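# Swap the gear shaft between the near station's centres

## Task

Remove the gear shaft currently held between the centres of the closer station and set it down on the bench surface. Then fit the second gear shaft between those same centres so that its gear meshes with the master gear, and release it once it is in place.

## Robot and tools

Robot: two arms, left_arm and right_arm, each with six joints and a parallel gripper. The left_arm sits on the +y side. The names are not image sides.

Scene frame: one frame shared by both arms. The origin is on the table top midway between the arms, +x points forward over the table, +y toward left_arm and +z up. Positions are in metres. Orientations are quaternions in w,x,y,z order. A gripper's fingers point along its own +z axis and close along its own y axis. The reported hand point lies between the finger pads, roughly 1 cm short of the tips. The reported hand position can be off, more so when the arm is stretched far.

Tool execute_actions takes "actions", a list holding at most one item, and an optional boolean "pictures". Pictures are included unless you set it false.
- Empty list {"actions": []}: no command, just returns the current state.
- Motion {"rows": [...], "steps": n}: n is 1 to 15 control steps of 1/30 s each, default 15. Each step uses one row. If there are fewer rows than steps, the last row is held for the remaining steps.
- Wait {"steps": n}: no rows, n up to 300. It returns once n steps have passed since the previous result, and time spent composing the reply counts toward them.
A refused call sends nothing to the robot.

Row layout: one list of 14 numbers covering both arms, given even when only one arm moves. Numbers 1 to 6 are left_arm joint targets and number 7 is its opening. Numbers 8 to 13 are right_arm joint targets and number 14 is its opening. Joint order is waist, shoulder, elbow, wrist pitch, wrist yaw, wrist roll. Joint values are absolute target angles in radians in each arm's own joint space, on the same scale as the Joint positions line. They are not offsets, and they are not Cartesian. Stated ranges: waist -2.618 to 3.054, shoulder 0.000 to 3.142, elbow 0.000 to 3.142, wrist pitch -1.571 to 1.571, wrist yaw -1.571 to 1.571, wrist roll -2.094 to 2.094. The true ends can differ from these by up to 0.036 rad either way. A call is refused if a target lies beyond a stated end by more than 0.036 rad and is also farther out than that joint's last reported angle. A target past the true end is clipped to the end, and the result then says "joint sent to its limit". That line can refer to an earlier action that is still running. If the line is absent, the joint is not necessarily free to go further.

Opening is an absolute value from -1 (closed) to +1 (fully open, a pad gap of 0.094 m). Between the extremes, the fingers move until grip_measured equals the number you give. To hold a part, command a value below the current grip_measured: about 0.03 below gives a firm grip, and a smaller margin gives a gentler one. Each gripper's reading may be off by about 1 mm, by a constant amount per gripper. Pad force tops out near 50 to 62 N, and lower on some grippers. Very thin parts (under about 2 mm) get less force. The first contact can briefly press much harder.

Motion limits: on each step a joint's target is kept within a set lead of its measured angle. The leads are 0.202 rad for the waist, 0.258 for the shoulder, 0.238 for the elbow, 0.573 for the wrist pitch, and 0.522 for the wrist yaw and roll. If targets would move the hand more than 70 mm from its measured spot in one step, all of that arm's targets are scaled back. Large moves therefore need several calls. Between calls the arms keep heading for the last row sent. They stop pursuing it once everything has nearly stopped, or once any step is HELD. After that only a new action makes them move on or push harder. Fingers still opening or closing finish that motion. The simulation keeps running while you think and write.

Result lines: the state line gives each arm's hand position and quaternion, formatted as left_arm: … | right_arm: …. Joint positions and Joint velocities list, per arm, the six joints (rad, rad/s) followed by the pad gap (m, m/s). grip_measured is the opening on the command scale. "joint command not followed" means a clearance check altered or blocked some joint targets; the rest of the row still ran. HELD marks steps on which all or part of your row was not sent. MOTOR HOT warns at 75 °C. OVER-TEMPERATURE FAULT reports a stop. At 90 °C the hot arm halts for 10 s. At 100 °C it loses holding power and drops. Keep load-holding time short to limit heat.

Tool zoom_image: "camera" is one of cam_head_left, cam_head_right, cam_left_wrist, cam_right_wrist, each 504x504. "region" is [x0, y0, x1, y1] in pixels from the image's top-left corner, at most 504 by 504. It returns an enlarged view of that camera's latest image.

Tool finished_scene takes "scene" (an integer, 1 or 2) and ends that scene for good. Call it only when the new shaft is meshed between the centres and released, and the removed shaft is resting on the bench top. The result reports success and gives the next task. If you resume in a later conversation, first send an empty action list to learn the current scene and task.

Avoid: dropping parts, knocking anything off the table, slamming or hard pushes, and the two arms hitting or pressing on each other, which can end the scene. Loose objects may occasionally get a small outside shove, so check placements before finishing. Smooth, economical motion is preferred.

Each tool is called after "Call:" in YAML: its name, and indented under it one key for each argument.

## Session

Call:
execute_actions:
  actions: []

Scene clock: 0.00 s of 6800.00 s.
left_arm: end_effector_position=(+0.4774, +0.2690, +0.3168) grip_measured=+1.000 end_effector_quat_wxyz=(+0.250, +0.299, +0.643, +0.660) | right_arm: end_effector_position=(+0.4518, -0.3353, +0.2413) grip_measured=+1.000 end_effector_quat_wxyz=(+0.168, -0.027, +0.828, -0.535)
Joint positions: left_arm=[-0.18   1.659  1.166  0.483 -1.052  1.634  0.094] | right_arm=[ 0.232  2.175  2.088 -1.178  1.171 -0.059  0.094]
Joint velocities: left_arm=[ 0.002 -0.027 -0.007  0.007 -0.037 -0.037  0.   ] | right_arm=[-0.012  0.007 -0.007 -0.022  0.007 -0.051  0.   ]
Motor temperatures (°C, as the motors report them): left_arm=[27 29 29 34 24 24] | right_arm=[26 24 25 30 23 25]

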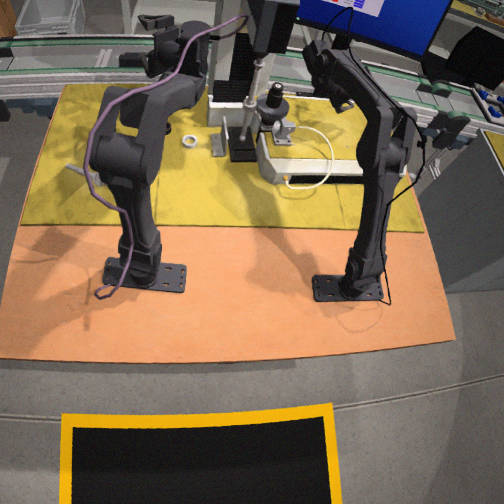

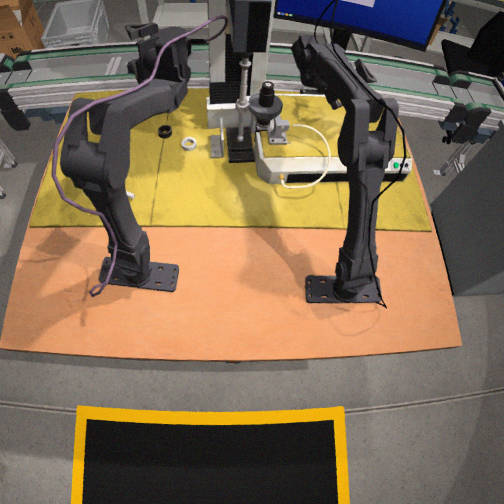

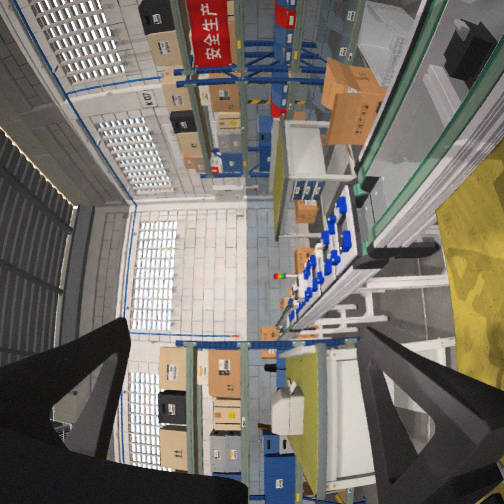

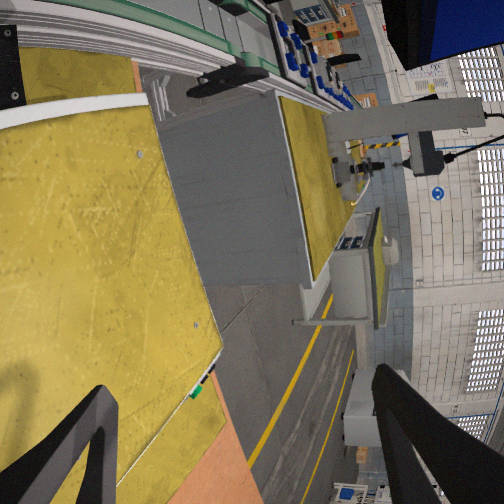

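Call:
execute_actions:
  actions:
    - {"rows":[[-0.18,1.1,0.5,0.6,-0.6,0.8,-0.2,0.232,1.2,1.15,-1.1,1.1,0,1]]}
  pictures: false

Call:
execute_actions:
  actions:
    - {"rows":[[-0.445,1.3,0.4,0.9,0,0,-0.2,0.3,0.6,0.55,-0.5,0.4,0,1]]}
  pictures: false

Call:
execute_actions:
  actions:
    - {"rows":[[-0.445,1.525,0.545,0.99,0,0,-0.2,0.5,0.6,0.5,-0.2,0,0,1]]}

Scene clock: 6.20 s of 6800.00 s.
left_arm: end_effector_position=(+0.3717, +0.2474, +0.2689) grip_measured=-0.198 end_effector_quat_wxyz=(+0.587, +0.172, +0.684, +0.399) | right_arm: end_effector_position=(+0.2234, -0.3780, +0.2832) grip_measured=+1.000 end_effector_quat_wxyz=(+0.233, +0.018, +0.841, -0.489)
Joint positions: left_arm=[-0.179  1.094  0.506  0.596 -0.629  0.847  0.038] | right_arm=[ 0.232  1.18   1.172 -1.128  1.097 -0.014  0.094]
Joint velocities: left_arm=[-0.002 -0.017 -0.002 -0.007  0.095 -0.212 -0.   ] | right_arm=[-0.012 -0.139 -0.002 -0.022 -0.051  0.066  0.   ]
Motor temperatures (°C, as the motors report them): left_arm=[27 30 30 35 24 24] | right_arm=[26 26 26 30 24 25]
Steps of this call (steps 1 to 90: nothing new was sent; then 2.70 s passed at rest; steps 91 to 105: all 15 steps of this action). Readings (joint positions):
91: left_arm=[-0.178 1.627 1.125 0.502 -0.975 1.553] | right_arm=[0.232 2.141 2.036 -1.141 1.160 -0.052]
92: left_arm=[-0.178 1.560 1.038 0.515 -0.893 1.453] | right_arm=[0.232 2.081 1.941 -1.124 1.141 -0.045]
94: left_arm=[-0.179 1.393 0.861 0.534 -0.785 1.257] | right_arm=[0.232 1.937 1.754 -1.117 1.117 -0.035]
98: left_arm=[-0.179 1.103 0.578 0.593 -0.691 0.991] | right_arm=[0.232 1.594 1.412 -1.106 1.103 -0.024]
105: the state above

Scene clock: 6.70 s of 6800.00 s.
left_arm: end_effector_position=(+0.3503, +0.0429, +0.2151) grip_measured=-0.198 end_effector_quat_wxyz=(+0.683, +0.201, +0.686, -0.150) | right_arm: end_effector_position=(+0.2183, -0.2776, +0.1813) grip_measured=+1.000 end_effector_quat_wxyz=(+0.472, -0.024, +0.872, -0.129)
Joint positions: left_arm=[-0.447  1.297  0.408  0.868 -0.044  0.068  0.038] | right_arm=[ 0.294  0.602  0.547 -0.556  0.431 -0.008  0.094]
Joint velocities: left_arm=[ 0.002 -0.012  0.007  0.227  0.212 -0.403 -0.   ] | right_arm=[-0.002  0.002 -0.012  0.212 -0.198 -0.051  0.   ]
Motor temperatures (°C, as the motors report them): left_arm=[27 30 30 35 24 24] | right_arm=[26 26 26 31 24 25]
Steps of this call (steps 1 to 15: all 15 steps of this action). Readings (joint positions):
1: left_arm=[-0.192 1.108 0.500 0.627 -0.601 0.801] | right_arm=[0.237 1.140 1.129 -1.032 1.031 -0.014]
2: left_arm=[-0.225 1.133 0.493 0.668 -0.553 0.745] | right_arm=[0.256 1.069 1.046 -0.912 0.926 -0.013]
4: left_arm=[-0.306 1.192 0.476 0.723 -0.440 0.629] | right_arm=[0.288 0.896 0.877 -0.760 0.733 -0.012]
8: left_arm=[-0.434 1.285 0.424 0.806 -0.189 0.299] | right_arm=[0.294 0.610 0.603 -0.631 0.539 -0.009]
15: the state above

Scene clock: 7.20 s of 6800.00 s.
left_arm: end_effector_position=(+0.3826, +0.0167, +0.2034) grip_measured=-0.198 end_effector_quat_wxyz=(+0.675, +0.191, +0.689, -0.182) | right_arm: end_effector_position=(+0.2245, -0.1436, +0.2281) grip_measured=+1.000 end_effector_quat_wxyz=(+0.571, -0.185, +0.790, +0.126)
Joint positions: left_arm=[-0.447  1.524  0.525  0.977 -0.012  0.008  0.038] | right_arm=[ 0.496  0.602  0.515 -0.234  0.026 -0.005  0.094]
Joint velocities: left_arm=[ 0.007  0.007  0.002  0.022  0.037  0.022 -0.001] | right_arm=[-0.022  0.022  0.012  0.081 -0.125  0.007  0.   ]
Motor temperatures (°C, as the motors report them): left_arm=[27 30 30 35 24 24] | right_arm=[26 26 26 31 24 25]
Steps of this call (steps 1 to 15: all 15 steps of this action). Readings (joint positions):
1: left_arm=[-0.447 1.328 0.422 0.894 -0.038 0.055] | right_arm=[0.315 0.602 0.542 -0.525 0.398 -0.005]
2: left_arm=[-0.447 1.389 0.461 0.922 -0.033 0.045] | right_arm=[0.366 0.602 0.533 -0.477 0.339 -0.005]
4: left_arm=[-0.447 1.488 0.519 0.947 -0.024 0.031] | right_arm=[0.459 0.602 0.519 -0.385 0.215 -0.005]
8: left_arm=[-0.447 1.524 0.525 0.955 -0.016 0.016] | right_arm=[0.496 0.602 0.515 -0.285 0.084 -0.005]
15: the state above

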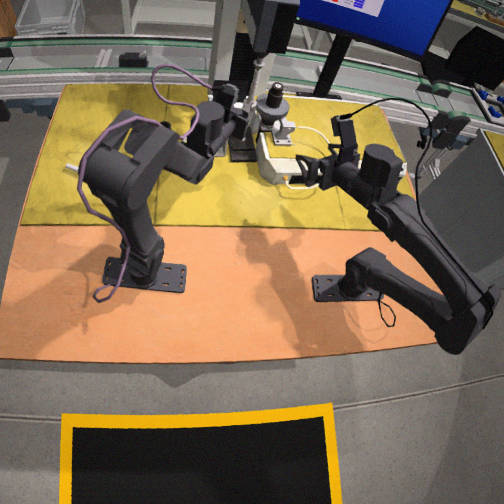

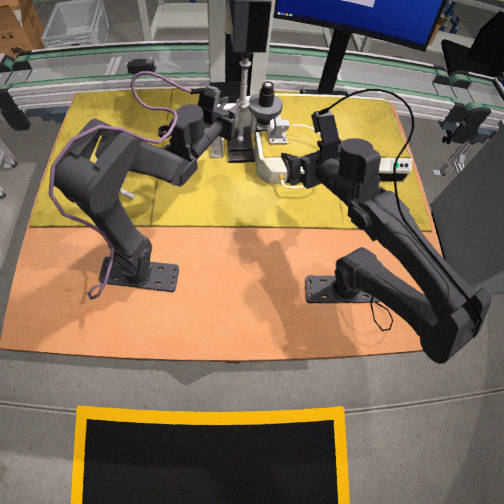

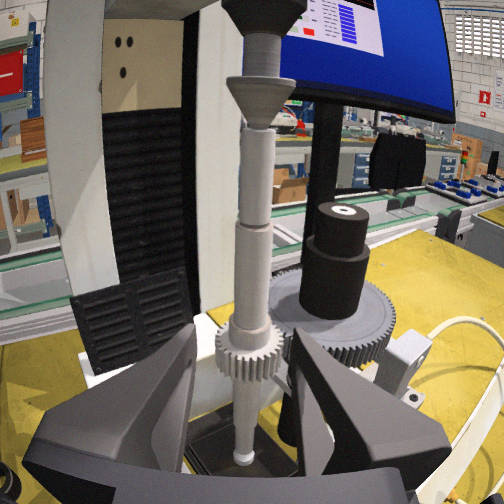

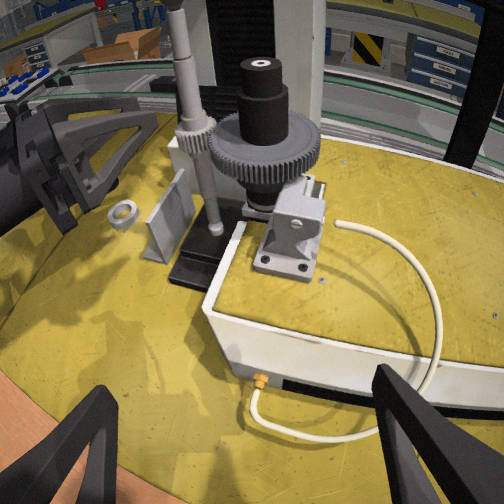

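Call:
execute_actions:
  actions:
    - {"rows":[[-0.453,1.6,0.63,0.99,0.022,0,-0.2,0.5,0.6,0.5,-0.2,0,0,1],[-0.453,1.6,0.63,0.99,0.022,0,-0.2,0.5,0.6,0.5,-0.2,0,0,1],[-0.453,1.715,0.745,0.99,0.022,0,-0.2,0.5,0.6,0.5,-0.2,0,0,1]]}
  pictures: false

Call:
execute_actions:
  actions:
    - {"rows":[[-0.453,1.715,0.745,0.99,0.022,0,-0.73,0.5,0.6,0.5,-0.2,0,0,1]],"steps":10}

Call:
execute_actions:
  actions:
    - {"rows":[[-0.453,1.585,0.63,1.17,0.01,0,-0.73,0.5,0.6,0.5,-0.2,0,0,1]]}

Scene clock: 12.47 s of 6800.00 s.
left_arm: end_effector_position=(+0.4242, -0.0134, +0.2112) grip_measured=-0.198 end_effector_quat_wxyz=(+0.682, +0.196, +0.678, -0.193) | right_arm: end_effector_position=(+0.2240, -0.1409, +0.2304) grip_measured=+1.000 end_effector_quat_wxyz=(+0.574, -0.188, +0.786, +0.132)
Joint positions: left_arm=[-0.447  1.707  0.725  0.987  0.011  0.006  0.038] | right_arm=[ 0.496  0.602  0.515 -0.224  0.011 -0.005  0.094]
Joint velocities: left_arm=[ 0.002 -0.007  0.017 -0.007  0.007  0.007  0.   ] | right_arm=[-0.012 -0.017  0.002 -0.051 -0.007 -0.081  0.   ]
Motor temperatures (°C, as the motors report them): left_arm=[27 30 30 36 24 24] | right_arm=[26 25 26 32 24 25]
Steps of this call (steps 1 to 30: the robot went on to your last target; steps 31 to 90: nothing new was sent; then 1.77 s passed at rest; steps 91 to 105: all 15 steps of this action). Readings (joint positions):
91: left_arm=[-0.447 1.533 0.535 0.981 -0.008 0.006] | right_arm=[0.496 0.602 0.515 -0.224 0.012 -0.005]
92: left_arm=[-0.447 1.552 0.559 0.981 -0.004 0.006] | right_arm=[0.496 0.602 0.515 -0.224 0.011 -0.005]
94: left_arm=[-0.447 1.631 0.651 0.985 0.002 0.006] | right_arm=[0.496 0.602 0.515 -0.224 0.011 -0.005]
98: left_arm=[-0.447 1.705 0.725 0.987 0.008 0.006] | right_arm=[0.496 0.602 0.515 -0.224 0.011 -0.005]
105: the state above

Scene clock: 12.80 s of 6800.00 s.
left_arm: end_effector_position=(+0.4253, -0.0116, +0.2112) grip_measured=-0.665 end_effector_quat_wxyz=(+0.683, +0.192, +0.679, -0.191) | right_arm: end_effector_position=(+0.2240, -0.1409, +0.2304) grip_measured=+1.000 end_effector_quat_wxyz=(+0.574, -0.188, +0.786, +0.132)
Joint positions: left_arm=[-0.445  1.707  0.725  0.987  0.004  0.003  0.016] | right_arm=[ 0.496  0.602  0.515 -0.224  0.011 -0.005  0.094]
Joint velocities: left_arm=[ 0.007 -0.002 -0.017 -0.051 -0.051  0.037 -0.   ] | right_arm=[-0.007 -0.007  0.002  0.022 -0.037  0.022  0.   ]
Motor temperatures (°C, as the motors report them): left_arm=[27 30 30 37 24 24] | right_arm=[26 25 26 33 24 25]
Steps of this call (steps 1 to 10: all 10 steps of this action). Readings (joint positions):
1: left_arm=[-0.447 1.707 0.725 0.987 0.011 0.006] | right_arm=[0.496 0.602 0.515 -0.224 0.011 -0.005]
2: left_arm=[-0.447 1.707 0.725 0.987 0.004 0.005] | right_arm=[0.496 0.602 0.515 -0.224 0.011 -0.005]
4: left_arm=[-0.445 1.707 0.725 0.987 0.004 0.004] | right_arm=[0.496 0.602 0.515 -0.224 0.011 -0.005]
8: left_arm=[-0.445 1.707 0.725 0.987 0.004 0.003] | right_arm=[0.496 0.602 0.515 -0.224 0.011 -0.005]
10: the state above

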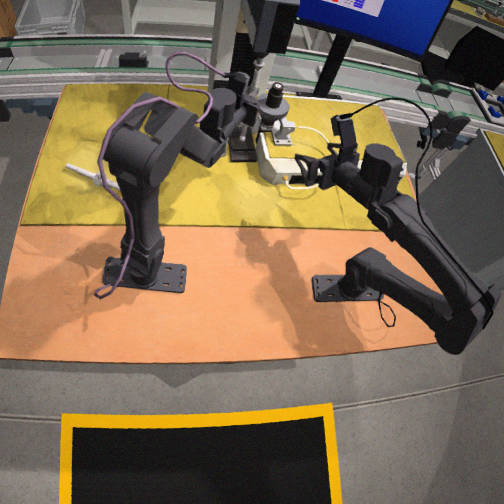

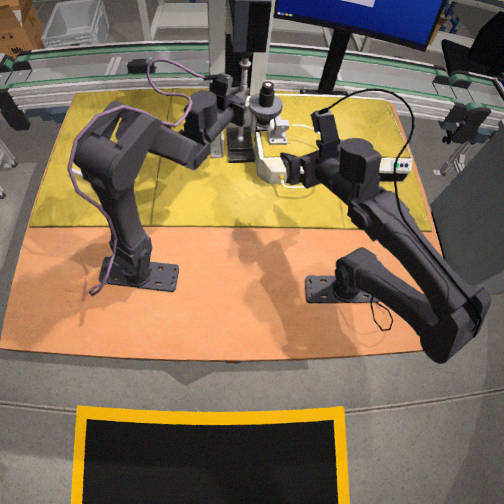

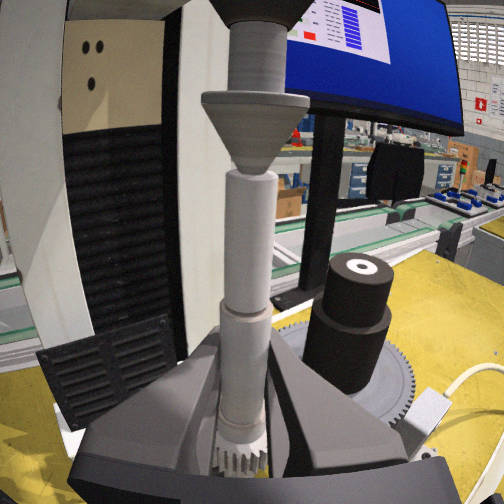

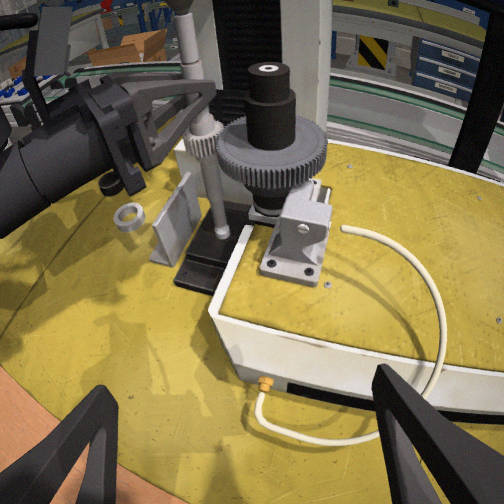

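Scene clock: 13.30 s of 6800.00 s.
left_arm: end_effector_position=(+0.4040, +0.0010, +0.2218) grip_measured=-0.665 end_effector_quat_wxyz=(+0.699, +0.186, +0.662, -0.196) | right_arm: end_effector_position=(+0.2240, -0.1409, +0.2304) grip_measured=+1.000 end_effector_quat_wxyz=(+0.574, -0.188, +0.786, +0.132)
Joint positions: left_arm=[-0.446  1.626  0.626  1.054  0.002  0.002  0.016] | right_arm=[ 0.496  0.602  0.515 -0.224  0.011 -0.005  0.094]
Joint velocities: left_arm=[-0.012 -0.002  0.022 -0.022  0.022 -0.037  0.   ] | right_arm=[-0.002  0.002  0.012  0.11   0.022  0.081  0.   ]
Motor temperatures (°C, as the motors report them): left_arm=[27 31 30 37 24 24] | right_arm=[26 25 26 33 24 25]
Steps of this call (steps 1 to 15: all 15 steps of this action). Readings (joint positions):
1: left_arm=[-0.445 1.699 0.717 0.995 0.004 0.003] | right_arm=[0.496 0.602 0.515 -0.224 0.011 -0.005]
2: left_arm=[-0.445 1.690 0.704 1.002 0.003 0.002] | right_arm=[0.496 0.602 0.515 -0.224 0.011 -0.005]
4: left_arm=[-0.445 1.652 0.652 1.030 0.002 0.002] | right_arm=[0.496 0.602 0.515 -0.224 0.011 -0.005]
8: left_arm=[-0.446 1.626 0.626 1.053 0.002 0.002] | right_arm=[0.496 0.602 0.515 -0.224 0.011 -0.005]
15: the state above

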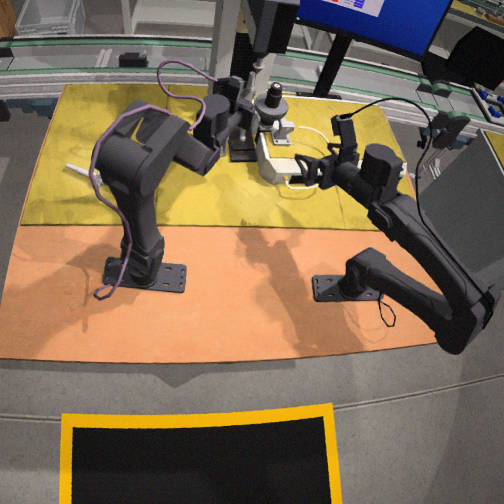

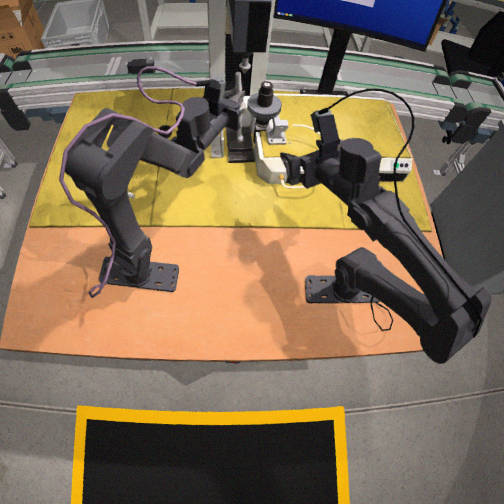

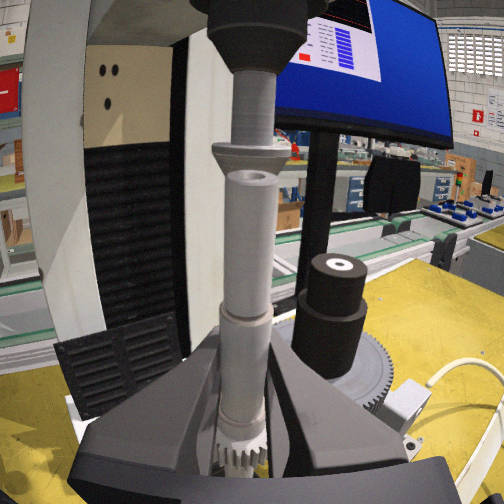

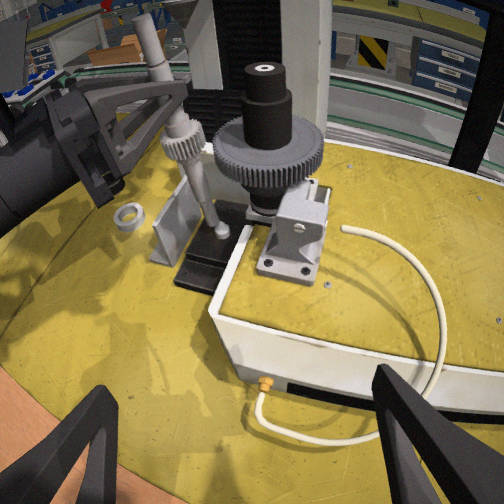

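Call:
execute_actions:
  actions:
    - {"rows":[[-0.45,1.33,0.58,0.95,0,0,-0.73,0.2,0.6,0.5,-0.2,0,0,1]],"steps":10}
  pictures: false

Call:
execute_actions:
  actions:
    - {"rows":[[-0.45,0.8,0.55,0.4,0,0,-0.73,-0.1,0.6,0.5,-0.2,0,0,1]],"steps":13}
  pictures: false

Call:
execute_actions:
  actions:
    - {"rows":[[-0.45,0.9,0.85,-0.9,0,-1,-0.73,-0.1,0.6,0.5,-0.2,0,0,1]]}
  pictures: false

Call:
execute_actions:
  actions:
    - {"rows":[[-0.45,1.38,1.0,-1.05,0,-2,-0.73,-0.1,0.6,0.5,-0.2,0,0,1]]}
  pictures: false

Call:
execute_actions:
  actions:
    - {"rows":[[-0.45,1.45,0.98,-0.95,0,-2,-0.73,-0.1,0.6,0.5,-0.2,0,0,1],[-0.45,1.48,0.98,-0.93,0,-2,-0.73,-0.1,0.6,0.5,-0.2,0,0,1],[-0.45,1.52,0.98,-0.93,0,-2,-0.73,-0.1,0.6,0.5,-0.2,0,0,1],[-0.45,1.57,0.98,-0.93,0,-2,-0.73,-0.1,0.6,0.5,-0.2,0,0,1]]}

Scene clock: 22.60 s of 6800.00 s.
left_arm: end_effector_position=(+0.3686, +0.0224, +0.2696) grip_measured=-0.665 end_effector_quat_wxyz=(+0.716, +0.181, +0.644, -0.200) | right_arm: end_effector_position=(+0.2506, -0.2194, +0.2307) grip_measured=+1.000 end_effector_quat_wxyz=(+0.587, -0.073, +0.805, +0.050)
Joint positions: left_arm=[-0.446  1.351  0.557  0.9    0.002  0.002  0.016] | right_arm=[ 0.204  0.602  0.515 -0.223  0.006 -0.003  0.094]
Joint velocities: left_arm=[-0.007 -0.012 -0.002 -0.242  0.037 -0.066  0.   ] | right_arm=[0.012 0.002 0.007 0.037 0.051 0.066 0.   ]
Motor temperatures (°C, as the motors report them): left_arm=[27 32 31 42 24 24] | right_arm=[26 24 26 34 24 25]
Steps of this call (steps 1 to 15: the robot went on to your last target; steps 16 to 90: nothing new was sent; then 5.97 s passed at rest; steps 91 to 100: all 10 steps of this action). Readings (joint positions):
91: left_arm=[-0.446 1.597 0.619 1.018 0.002 0.002] | right_arm=[0.463 0.602 0.515 -0.224 -0.006 -0.006]
92: left_arm=[-0.446 1.542 0.597 0.962 0.002 0.002] | right_arm=[0.396 0.602 0.515 -0.223 -0.010 -0.006]
94: left_arm=[-0.446 1.430 0.559 0.900 0.002 0.002] | right_arm=[0.260 0.602 0.515 -0.223 -0.002 -0.005]
98: left_arm=[-0.446 1.352 0.557 0.904 0.002 0.002] | right_arm=[0.204 0.602 0.515 -0.223 0.006 -0.003]
100: the state above

Scene clock: 23.03 s of 6800.00 s.
left_arm: end_effector_position=(+0.2953, +0.0669, +0.3158) grip_measured=-0.665 end_effector_quat_wxyz=(+0.707, +0.184, +0.654, -0.198) | right_arm: end_effector_position=(+0.2535, -0.3053, +0.2309) grip_measured=+1.000 end_effector_quat_wxyz=(+0.589, +0.048, +0.806, -0.037)
Joint positions: left_arm=[-0.446  0.814  0.519  0.372  0.002  0.002  0.016] | right_arm=[-0.096  0.602  0.515 -0.222  0.005 -0.001  0.094]
Joint velocities: left_arm=[-0.002 -0.002 -0.002 -0.476 -0.007 -0.037  0.   ] | right_arm=[ 0.002  0.007  0.017  0.022 -0.007  0.022  0.   ]
Motor temperatures (°C, as the motors report them): left_arm=[27 32 31 42 24 24] | right_arm=[26 24 26 34 24 25]
Steps of this call (steps 1 to 13: all 13 steps of this action). Readings (joint positions):
1: left_arm=[-0.446 1.319 0.557 0.819 0.002 0.002] | right_arm=[0.172 0.602 0.515 -0.223 -0.011 -0.004]
2: left_arm=[-0.446 1.256 0.549 0.702 0.002 0.002] | right_arm=[0.104 0.602 0.515 -0.223 -0.014 -0.004]
4: left_arm=[-0.446 1.109 0.523 0.520 0.002 0.002] | right_arm=[-0.035 0.602 0.515 -0.222 -0.005 -0.003]
8: left_arm=[-0.446 0.868 0.512 0.381 0.002 0.002] | right_arm=[-0.096 0.602 0.515 -0.222 0.005 -0.001]
13: the state above

Scene clock: 23.53 s of 6800.00 s.
left_arm: end_effector_position=(+0.2153, +0.1164, +0.1560) grip_measured=-0.664 end_effector_quat_wxyz=(+0.213, -0.183, +0.940, -0.192) | right_arm: end_effector_position=(+0.2535, -0.3053, +0.2309) grip_measured=+1.000 end_effector_quat_wxyz=(+0.589, +0.048, +0.806, -0.037)
Joint positions: left_arm=[-0.446  0.912  0.816 -0.894 -0.002 -0.929  0.016] | right_arm=[-0.096  0.602  0.515 -0.222  0.005 -0.001  0.094]
Joint velocities: left_arm=[ 0.002  0.007 -0.007 -0.403 -0.022 -0.374  0.   ] | right_arm=[ 0.017 -0.002  0.012  0.007  0.007 -0.007  0.   ]
Motor temperatures (°C, as the motors report them): left_arm=[27 32 31 42 24 24] | right_arm=[26 24 26 34 23 25]
Steps of this call (steps 1 to 15: all 15 steps of this action). Readings (joint positions):
1: left_arm=[-0.446 0.823 0.555 0.277 -0.002 -0.075] | right_arm=[-0.096 0.602 0.515 -0.222 0.005 -0.001]
2: left_arm=[-0.446 0.851 0.621 0.140 -0.004 -0.177] | right_arm=[-0.096 0.602 0.515 -0.222 0.005 -0.001]
4: left_arm=[-0.446 0.904 0.741 -0.107 -0.002 -0.374] | right_arm=[-0.096 0.602 0.515 -0.222 0.005 -0.001]
8: left_arm=[-0.446 0.912 0.816 -0.513 -0.001 -0.716] | right_arm=[-0.096 0.602 0.515 -0.222 0.005 -0.001]
15: the state above

Scene clock: 24.03 s of 6800.00 s.
left_arm: end_effector_position=(+0.2198, +0.1145, +0.0820) grip_measured=-0.664 end_effector_quat_wxyz=(+0.019, -0.637, +0.770, -0.043) | right_arm: end_effector_position=(+0.2535, -0.3053, +0.2309) grip_measured=+1.000 end_effector_quat_wxyz=(+0.589, +0.048, +0.806, -0.037)
Joint positions: left_arm=[-0.447  1.416  0.976 -1.038 -0.007 -1.928  0.016] | right_arm=[-0.096  0.602  0.515 -0.222  0.005 -0.001  0.094]
Joint velocities: left_arm=[ 0.002 -0.002  0.017 -0.007 -0.007 -0.447 -0.001] | right_arm=[ 0.012  0.007  0.017 -0.007 -0.11   0.081  0.   ]
Motor temperatures (°C, as the motors report them): left_arm=[27 32 31 42 24 24] | right_arm=[26 24 26 35 23 25]
Steps of this call (steps 1 to 15: all 15 steps of this action). Readings (joint positions):
1: left_arm=[-0.446 0.948 0.844 -0.942 -0.006 -1.009] | right_arm=[-0.096 0.602 0.515 -0.222 0.005 -0.001]
2: left_arm=[-0.446 1.022 0.894 -0.999 -0.007 -1.107] | right_arm=[-0.096 0.602 0.515 -0.222 0.005 -0.001]
4: left_arm=[-0.446 1.194 0.963 -1.023 -0.004 -1.304] | right_arm=[-0.096 0.602 0.515 -0.222 0.005 -0.001]
8: left_arm=[-0.447 1.412 0.979 -1.008 -0.006 -1.679] | right_arm=[-0.096 0.602 0.515 -0.222 0.005 -0.001]
15: the state above

Scene clock: 24.53 s of 6800.00 s.
left_arm: end_effector_position=(+0.2295, +0.1089, +0.0415) grip_measured=-0.665 end_effector_quat_wxyz=(-0.004, +0.662, -0.750, -0.000) | right_arm: end_effector_position=(+0.2535, -0.3053, +0.2309) grip_measured=+1.000 end_effector_quat_wxyz=(+0.589, +0.048, +0.806, -0.037)
Joint positions: left_arm=[-0.447  1.592  0.976 -0.952 -0.009 -1.991  0.016] | right_arm=[-0.096  0.602  0.515 -0.222  0.005 -0.001  0.094]
Joint velocities: left_arm=[ 0.002  0.002 -0.007  0.037  0.037 -0.051 -0.001] | right_arm=[-0.012 -0.007  0.007  0.081 -0.081 -0.081  0.   ]
Motor temperatures (°C, as the motors report them): left_arm=[27 32 31 42 24 24] | right_arm=[26 24 26 35 23 25]
Steps of this call (steps 1 to 15: all 15 steps of this action). Readings (joint positions):
1: left_arm=[-0.447 1.419 0.976 -1.036 -0.008 -1.941] | right_arm=[-0.096 0.602 0.515 -0.222 0.005 -0.001]
2: left_arm=[-0.447 1.428 0.976 -1.027 -0.008 -1.951] | right_arm=[-0.096 0.602 0.515 -0.222 0.005 -0.001]
4: left_arm=[-0.447 1.477 0.976 -1.000 -0.008 -1.966] | right_arm=[-0.096 0.602 0.515 -0.222 0.005 -0.001]
8: left_arm=[-0.447 1.585 0.976 -0.964 -0.009 -1.983] | right_arm=[-0.096 0.602 0.515 -0.222 0.005 -0.001]
15: the state above

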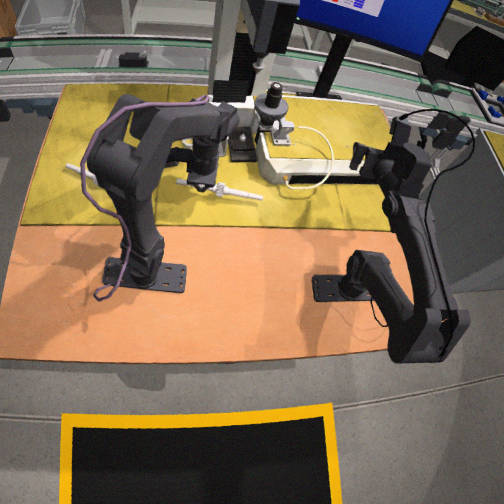

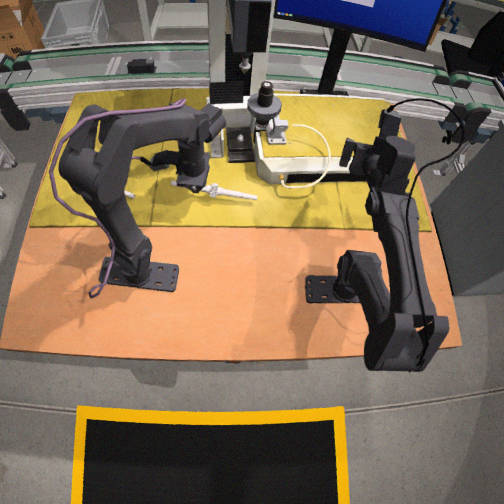

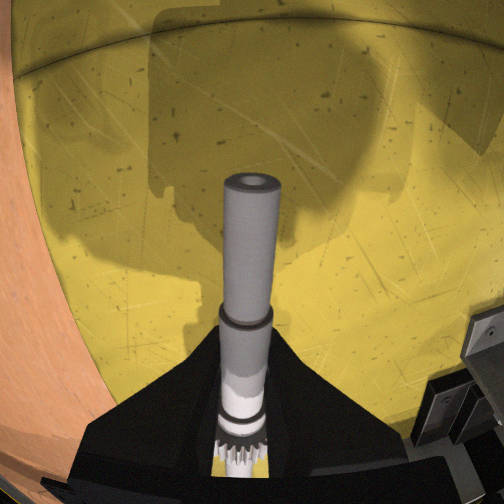

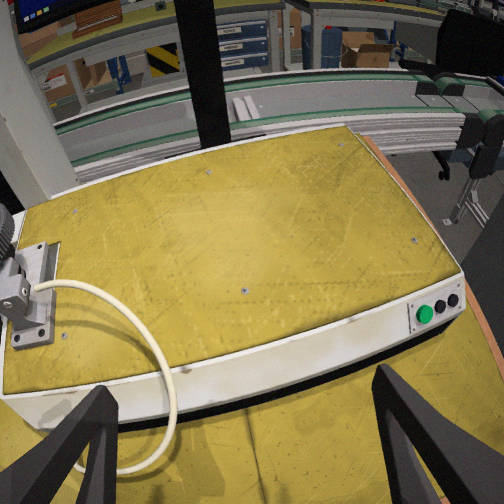

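Call:
execute_actions:
  actions:
    - {"rows":[[-0.45,1.64,0.97,-0.89,0,-2,-0.73,-0.1,0.6,0.5,-0.2,0,0,1]],"steps":12}
  pictures: false

Call:
execute_actions:
  actions:
    - {"rows":[[-0.45,1.64,0.97,-0.89,0,-2,0,-0.1,0.6,0.5,-0.2,0,0,1]],"steps":8}
  pictures: false

Call:
execute_actions:
  actions:
    - {"rows":[[-0.45,1.55,1.17,-1.15,0,-2,0,-0.1,0.6,0.5,-0.2,0,0,1]],"steps":9}
  pictures: false

Call:
execute_actions:
  actions:
    - {"rows":[[0.62,1.8,1.38,-1.12,0,-0.58,0,0.5,0.6,0.5,-0.2,0,0,1]]}
  pictures: false

Call:
execute_actions:
  actions:
    - {"steps":15}

Scene clock: 31.83 s of 6800.00 s.
left_arm: end_effector_position=(+0.2343, +0.1060, +0.0280) grip_measured=-0.665 end_effector_quat_wxyz=(-0.002, +0.663, -0.749, -0.007) | right_arm: end_effector_position=(+0.2535, -0.3053, +0.2309) grip_measured=+1.000 end_effector_quat_wxyz=(+0.589, +0.048, +0.806, -0.037)
Joint positions: left_arm=[-0.447  1.647  0.976 -0.911 -0.009 -1.994  0.016] | right_arm=[-0.096  0.602  0.515 -0.222  0.005 -0.001  0.094]
Joint velocities: left_arm=[ 0.007 -0.002  0.007 -0.007 -0.022  0.022 -0.001] | right_arm=[ 0.002  0.007 -0.002 -0.022  0.037  0.007  0.   ]
Motor temperatures (°C, as the motors report them): left_arm=[27 32 31 39 24 24] | right_arm=[26 24 26 35 23 25]
Steps of this call (steps 1 to 15: the robot went on to your last target; steps 16 to 90: nothing new was sent; then 3.90 s passed at rest; steps 91 to 102: all 12 steps of this action). Readings (joint positions):
91: left_arm=[-0.447 1.597 0.976 -0.949 -0.009 -1.994] | right_arm=[-0.096 0.602 0.515 -0.222 0.005 -0.001]
92: left_arm=[-0.447 1.605 0.976 -0.941 -0.009 -1.994] | right_arm=[-0.096 0.602 0.515 -0.222 0.005 -0.001]
94: left_arm=[-0.447 1.630 0.976 -0.927 -0.009 -1.994] | right_arm=[-0.096 0.602 0.515 -0.222 0.005 -0.001]
98: left_arm=[-0.447 1.647 0.976 -0.916 -0.009 -1.994] | right_arm=[-0.096 0.602 0.515 -0.222 0.005 -0.001]
102: the state above

Scene clock: 32.10 s of 6800.00 s.
left_arm: end_effector_position=(+0.2360, +0.1045, +0.0280) grip_measured=-0.002 end_effector_quat_wxyz=(-0.003, +0.663, -0.749, -0.002) | right_arm: end_effector_position=(+0.2535, -0.3053, +0.2309) grip_measured=+1.000 end_effector_quat_wxyz=(+0.589, +0.048, +0.806, -0.037)
Joint positions: left_arm=[-0.447  1.647  0.976 -0.902 -0.007 -1.994  0.047] | right_arm=[-0.096  0.602  0.515 -0.222  0.005 -0.001  0.094]
Joint velocities: left_arm=[-0.002 -0.017 -0.002 -0.022  0.007 -0.051  0.   ] | right_arm=[-0.002 -0.007  0.007 -0.037 -0.037 -0.022  0.   ]
Motor temperatures (°C, as the motors report them): left_arm=[27 32 31 39 24 24] | right_arm=[26 24 26 35 23 25]
Steps of this call (steps 1 to 8: all 8 steps of this action). Readings (joint positions):
1: left_arm=[-0.447 1.647 0.976 -0.911 -0.008 -1.994] | right_arm=[-0.096 0.602 0.515 -0.222 0.005 -0.001]
2: left_arm=[-0.447 1.647 0.976 -0.909 -0.008 -1.994] | right_arm=[-0.096 0.602 0.515 -0.222 0.005 -0.001]
4: left_arm=[-0.447 1.647 0.976 -0.905 -0.007 -1.994] | right_arm=[-0.096 0.602 0.515 -0.222 0.005 -0.001]
8: the state above

Scene clock: 32.40 s of 6800.00 s.
left_arm: end_effector_position=(+0.2547, +0.0928, +0.0997) grip_measured=-0.002 end_effector_quat_wxyz=(-0.019, +0.662, -0.748, +0.051) | right_arm: end_effector_position=(+0.2535, -0.3053, +0.2309) grip_measured=+1.000 end_effector_quat_wxyz=(+0.589, +0.048, +0.806, -0.037)
Joint positions: left_arm=[-0.447  1.547  1.165 -1.079 -0.005 -1.995  0.047] | right_arm=[-0.096  0.602  0.515 -0.222  0.005 -0.001  0.094]
Joint velocities: left_arm=[-0.002 -0.007 -0.002 -0.315  0.037  0.037  0.   ] | right_arm=[ 0.002 -0.007 -0.007  0.022  0.022  0.022  0.   ]
Motor temperatures (°C, as the motors report them): left_arm=[27 32 31 39 24 24] | right_arm=[26 24 26 35 23 25]
Steps of this call (steps 1 to 9: all 9 steps of this action). Readings (joint positions):
1: left_arm=[-0.447 1.644 0.999 -0.939 -0.006 -1.994] | right_arm=[-0.096 0.602 0.515 -0.222 0.005 -0.001]
2: left_arm=[-0.447 1.638 1.037 -0.992 -0.005 -1.995] | right_arm=[-0.096 0.602 0.515 -0.222 0.005 -0.001]
4: left_arm=[-0.447 1.599 1.112 -1.037 -0.005 -1.995] | right_arm=[-0.096 0.602 0.515 -0.222 0.005 -0.001]
8: left_arm=[-0.447 1.548 1.165 -1.069 -0.005 -1.995] | right_arm=[-0.096 0.602 0.515 -0.222 0.005 -0.001]
9: the state above

Scene clock: 32.90 s of 6800.00 s.
left_arm: end_effector_position=(+0.3118, +0.3853, +0.0719) grip_measured=-0.002 end_effector_quat_wxyz=(+0.016, -0.556, +0.831, -0.006) | right_arm: end_effector_position=(+0.2228, -0.1381, +0.2310) grip_measured=+1.000 end_effector_quat_wxyz=(+0.573, -0.191, +0.784, +0.141)
Joint positions: left_arm=[ 0.538  1.816  1.358 -1.08   0.008 -0.74   0.047] | right_arm=[ 0.496  0.602  0.515 -0.221 -0.006  0.001  0.094]
Joint velocities: left_arm=[ 1.951  0.007 -0.002 -0.066 -0.227  1.077 -0.   ] | right_arm=[-0.002 -0.012 -0.022  0.037 -0.037  0.022  0.   ]
Motor temperatures (°C, as the motors report them): left_arm=[27 32 31 39 24 24] | right_arm=[26 24 26 35 23 25]
Steps of this call (steps 1 to 15: all 15 steps of this action). Readings (joint positions):
1: left_arm=[-0.426 1.577 1.193 -1.113 0.008 -1.925] | right_arm=[-0.064 0.602 0.515 -0.222 0.020 0.001]
2: left_arm=[-0.383 1.630 1.248 -1.134 0.015 -1.840] | right_arm=[0.004 0.602 0.515 -0.221 0.021 0.002]
4: left_arm=[-0.266 1.734 1.332 -1.107 0.018 -1.654] | right_arm=[0.155 0.602 0.515 -0.221 0.016 0.002]
8: left_arm=[0.015 1.814 1.357 -1.080 0.017 -1.255] | right_arm=[0.439 0.602 0.515 -0.221 0.002 0.002]
15: the state above

Scene clock: 33.40 s of 6800.00 s.
left_arm: end_effector_position=(+0.2937, +0.4100, +0.0718) grip_measured=-0.002 end_effector_quat_wxyz=(+0.007, -0.528, +0.849, +0.003) | right_arm: end_effector_position=(+0.2228, -0.1381, +0.2310) grip_measured=+1.000 end_effector_quat_wxyz=(+0.573, -0.191, +0.784, +0.141)
Joint positions: left_arm=[ 0.621  1.816  1.358 -1.098 -0.006 -0.591  0.047] | right_arm=[ 0.496  0.602  0.515 -0.221 -0.006  0.001  0.094]
Joint velocities: left_arm=[-0.017 -0.012  0.017 -0.007  0.022  0.022  0.   ] | right_arm=[ 0.002 -0.007 -0.022 -0.007  0.081  0.007  0.   ]
Motor temperatures (°C, as the motors report them): left_arm=[27 32 31 39 24 24] | right_arm=[26 24 26 35 23 25]
Steps of this call (steps 1 to 15: the robot went on to your last target). Readings (joint positions):
1: left_arm=[0.596 1.816 1.358 -1.081 0.001 -0.710] | right_arm=[0.496 0.602 0.515 -0.221 -0.006 0.001]
2: left_arm=[0.636 1.816 1.358 -1.082 -0.007 -0.686] | right_arm=[0.496 0.602 0.515 -0.221 -0.006 0.001]
4: left_arm=[0.660 1.816 1.358 -1.087 -0.014 -0.650] | right_arm=[0.496 0.602 0.515 -0.221 -0.006 0.001]
8: left_arm=[0.628 1.816 1.358 -1.095 -0.010 -0.612] | right_arm=[0.496 0.602 0.515 -0.221 -0.006 0.001]
15: the state above

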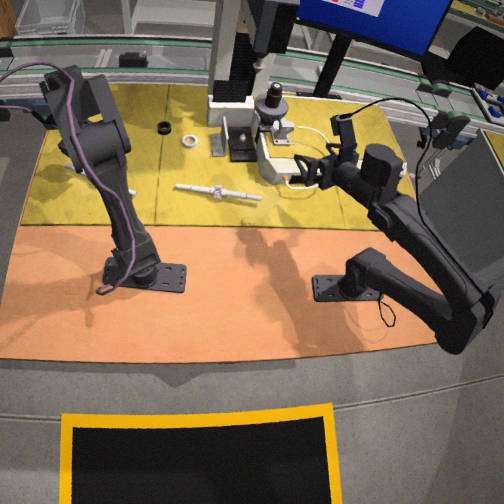

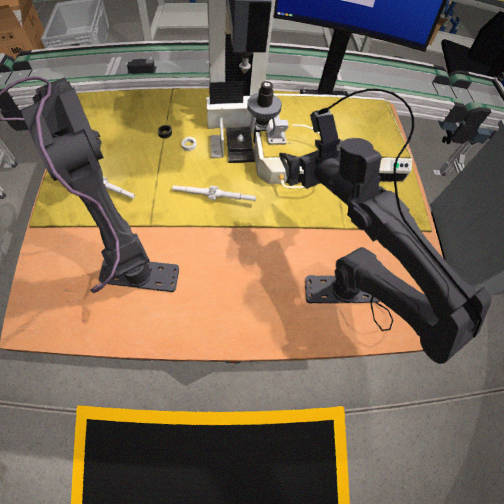

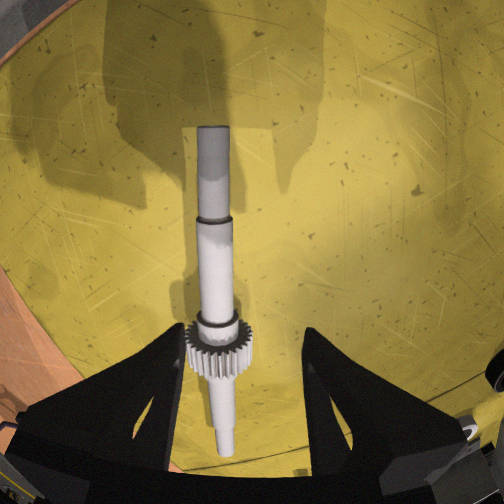

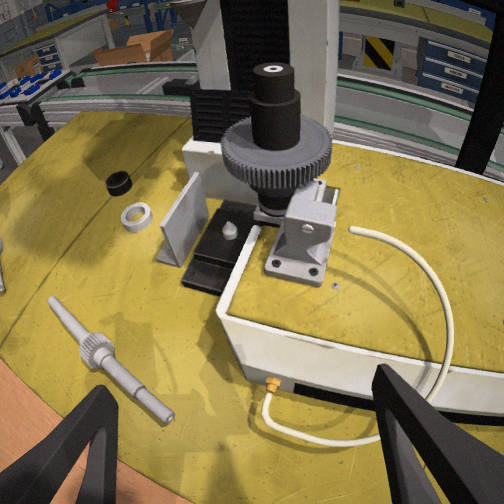

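Call:
execute_actions:
  actions:
    - {"rows":[[0.68,1.83,1.33,-1.05,0,-0.55,0,0.5,0.6,0.5,-0.2,0,0,1],[0.68,1.83,1.33,-1.02,0,-0.55,0,0.5,0.6,0.5,-0.2,0,0,1],[0.68,1.86,1.29,-0.97,0,-0.55,0,0.5,0.6,0.5,-0.2,0,0,1],[0.68,1.9,1.243,-0.912,0,-0.55,0,0.5,0.6,0.5,-0.2,0,0,1]]}
  pictures: false

Call:
execute_actions:
  actions:
    - {"rows":[[0.68,1.9,1.243,-0.912,0,-0.55,-0.73,0.5,0.6,0.5,-0.2,0,0,1]],"steps":12}

Scene clock: 40.97 s of 6800.00 s.
left_arm: end_effector_position=(+0.2811, +0.4246, +0.0171) grip_measured=-0.002 end_effector_quat_wxyz=(-0.013, -0.539, +0.842, -0.000) | right_arm: end_effector_position=(+0.2228, -0.1381, +0.2310) grip_measured=+1.000 end_effector_quat_wxyz=(+0.573, -0.191, +0.784, +0.141)
Joint positions: left_arm=[ 0.681  1.906  1.248 -0.939 -0.    -0.557  0.047] | right_arm=[ 0.496  0.602  0.515 -0.221 -0.006  0.001  0.094]
Joint velocities: left_arm=[ 0.002  0.002 -0.027  0.037  0.051  0.066 -0.001] | right_arm=[ 0.002 -0.017  0.002  0.007 -0.007 -0.007  0.   ]
Motor temperatures (°C, as the motors report them): left_arm=[27 33 31 37 24 24] | right_arm=[26 24 26 36 23 25]
Steps of this call (steps 1 to 15: the robot went on to your last target; steps 16 to 180: nothing new was sent; then 1.07 s passed at rest; steps 181 to 195: all 15 steps of this action). Readings (joint positions):
181: left_arm=[0.627 1.816 1.357 -1.096 -0.002 -0.581] | right_arm=[0.496 0.602 0.515 -0.221 -0.006 0.001]
182: left_arm=[0.637 1.816 1.355 -1.087 -0.000 -0.576] | right_arm=[0.496 0.602 0.515 -0.221 -0.006 0.001]
184: left_arm=[0.664 1.823 1.330 -1.037 -0.000 -0.569] | right_arm=[0.496 0.602 0.515 -0.221 -0.006 0.001]
188: left_arm=[0.681 1.885 1.266 -0.968 -0.000 -0.562] | right_arm=[0.496 0.602 0.515 -0.221 -0.006 0.001]
195: the state above

Scene clock: 41.37 s of 6800.00 s.
left_arm: end_effector_position=(+0.2831, +0.4255, +0.0171) grip_measured=-0.664 end_effector_quat_wxyz=(-0.009, -0.539, +0.843, -0.001) | right_arm: end_effector_position=(+0.2228, -0.1381, +0.2310) grip_measured=+1.000 end_effector_quat_wxyz=(+0.573, -0.191, +0.784, +0.141)
Joint positions: left_arm=[ 0.681  1.906  1.248 -0.931  0.002 -0.555  0.016] | right_arm=[ 0.496  0.602  0.515 -0.221 -0.006  0.001  0.094]
Joint velocities: left_arm=[-0.007 -0.002 -0.022  0.022 -0.081 -0.051 -0.001] | right_arm=[-0.012 -0.017 -0.007  0.007 -0.037  0.037  0.   ]
Motor temperatures (°C, as the motors report them): left_arm=[27 33 31 37 24 24] | right_arm=[26 24 26 36 23 25]
Steps of this call (steps 1 to 12: all 12 steps of this action). Readings (joint positions):
1: left_arm=[0.681 1.906 1.248 -0.937 -0.000 -0.557] | right_arm=[0.496 0.602 0.515 -0.221 -0.006 0.001]
2: left_arm=[0.681 1.906 1.248 -0.935 -0.000 -0.557] | right_arm=[0.496 0.602 0.515 -0.221 -0.006 0.001]
4: left_arm=[0.681 1.906 1.248 -0.931 0.002 -0.555] | right_arm=[0.496 0.602 0.515 -0.221 -0.006 0.001]
8: left_arm=[0.681 1.906 1.248 -0.931 0.002 -0.555] | right_arm=[0.496 0.602 0.515 -0.221 -0.006 0.001]
12: the state above

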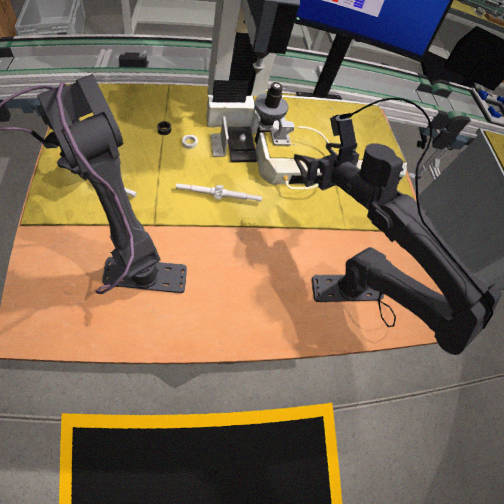

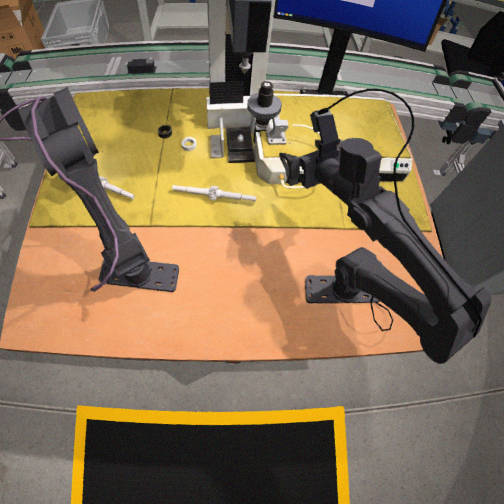

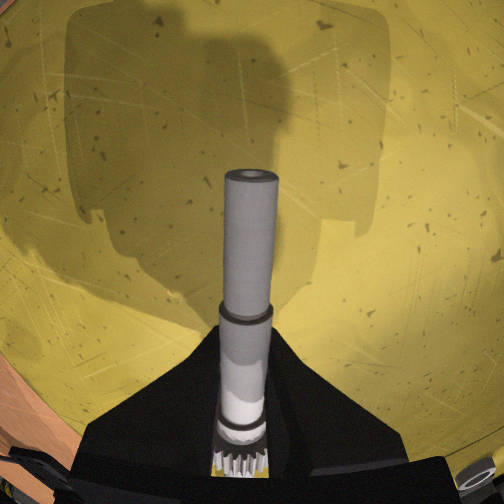

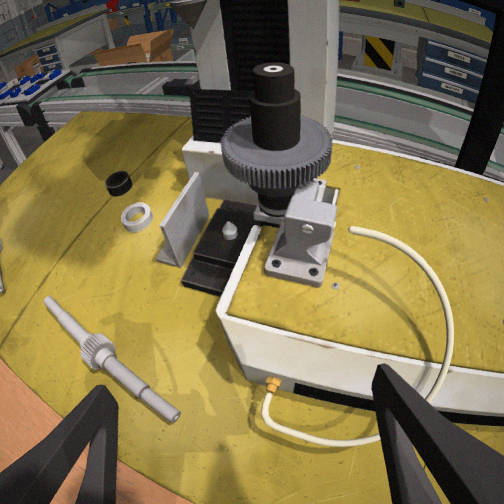

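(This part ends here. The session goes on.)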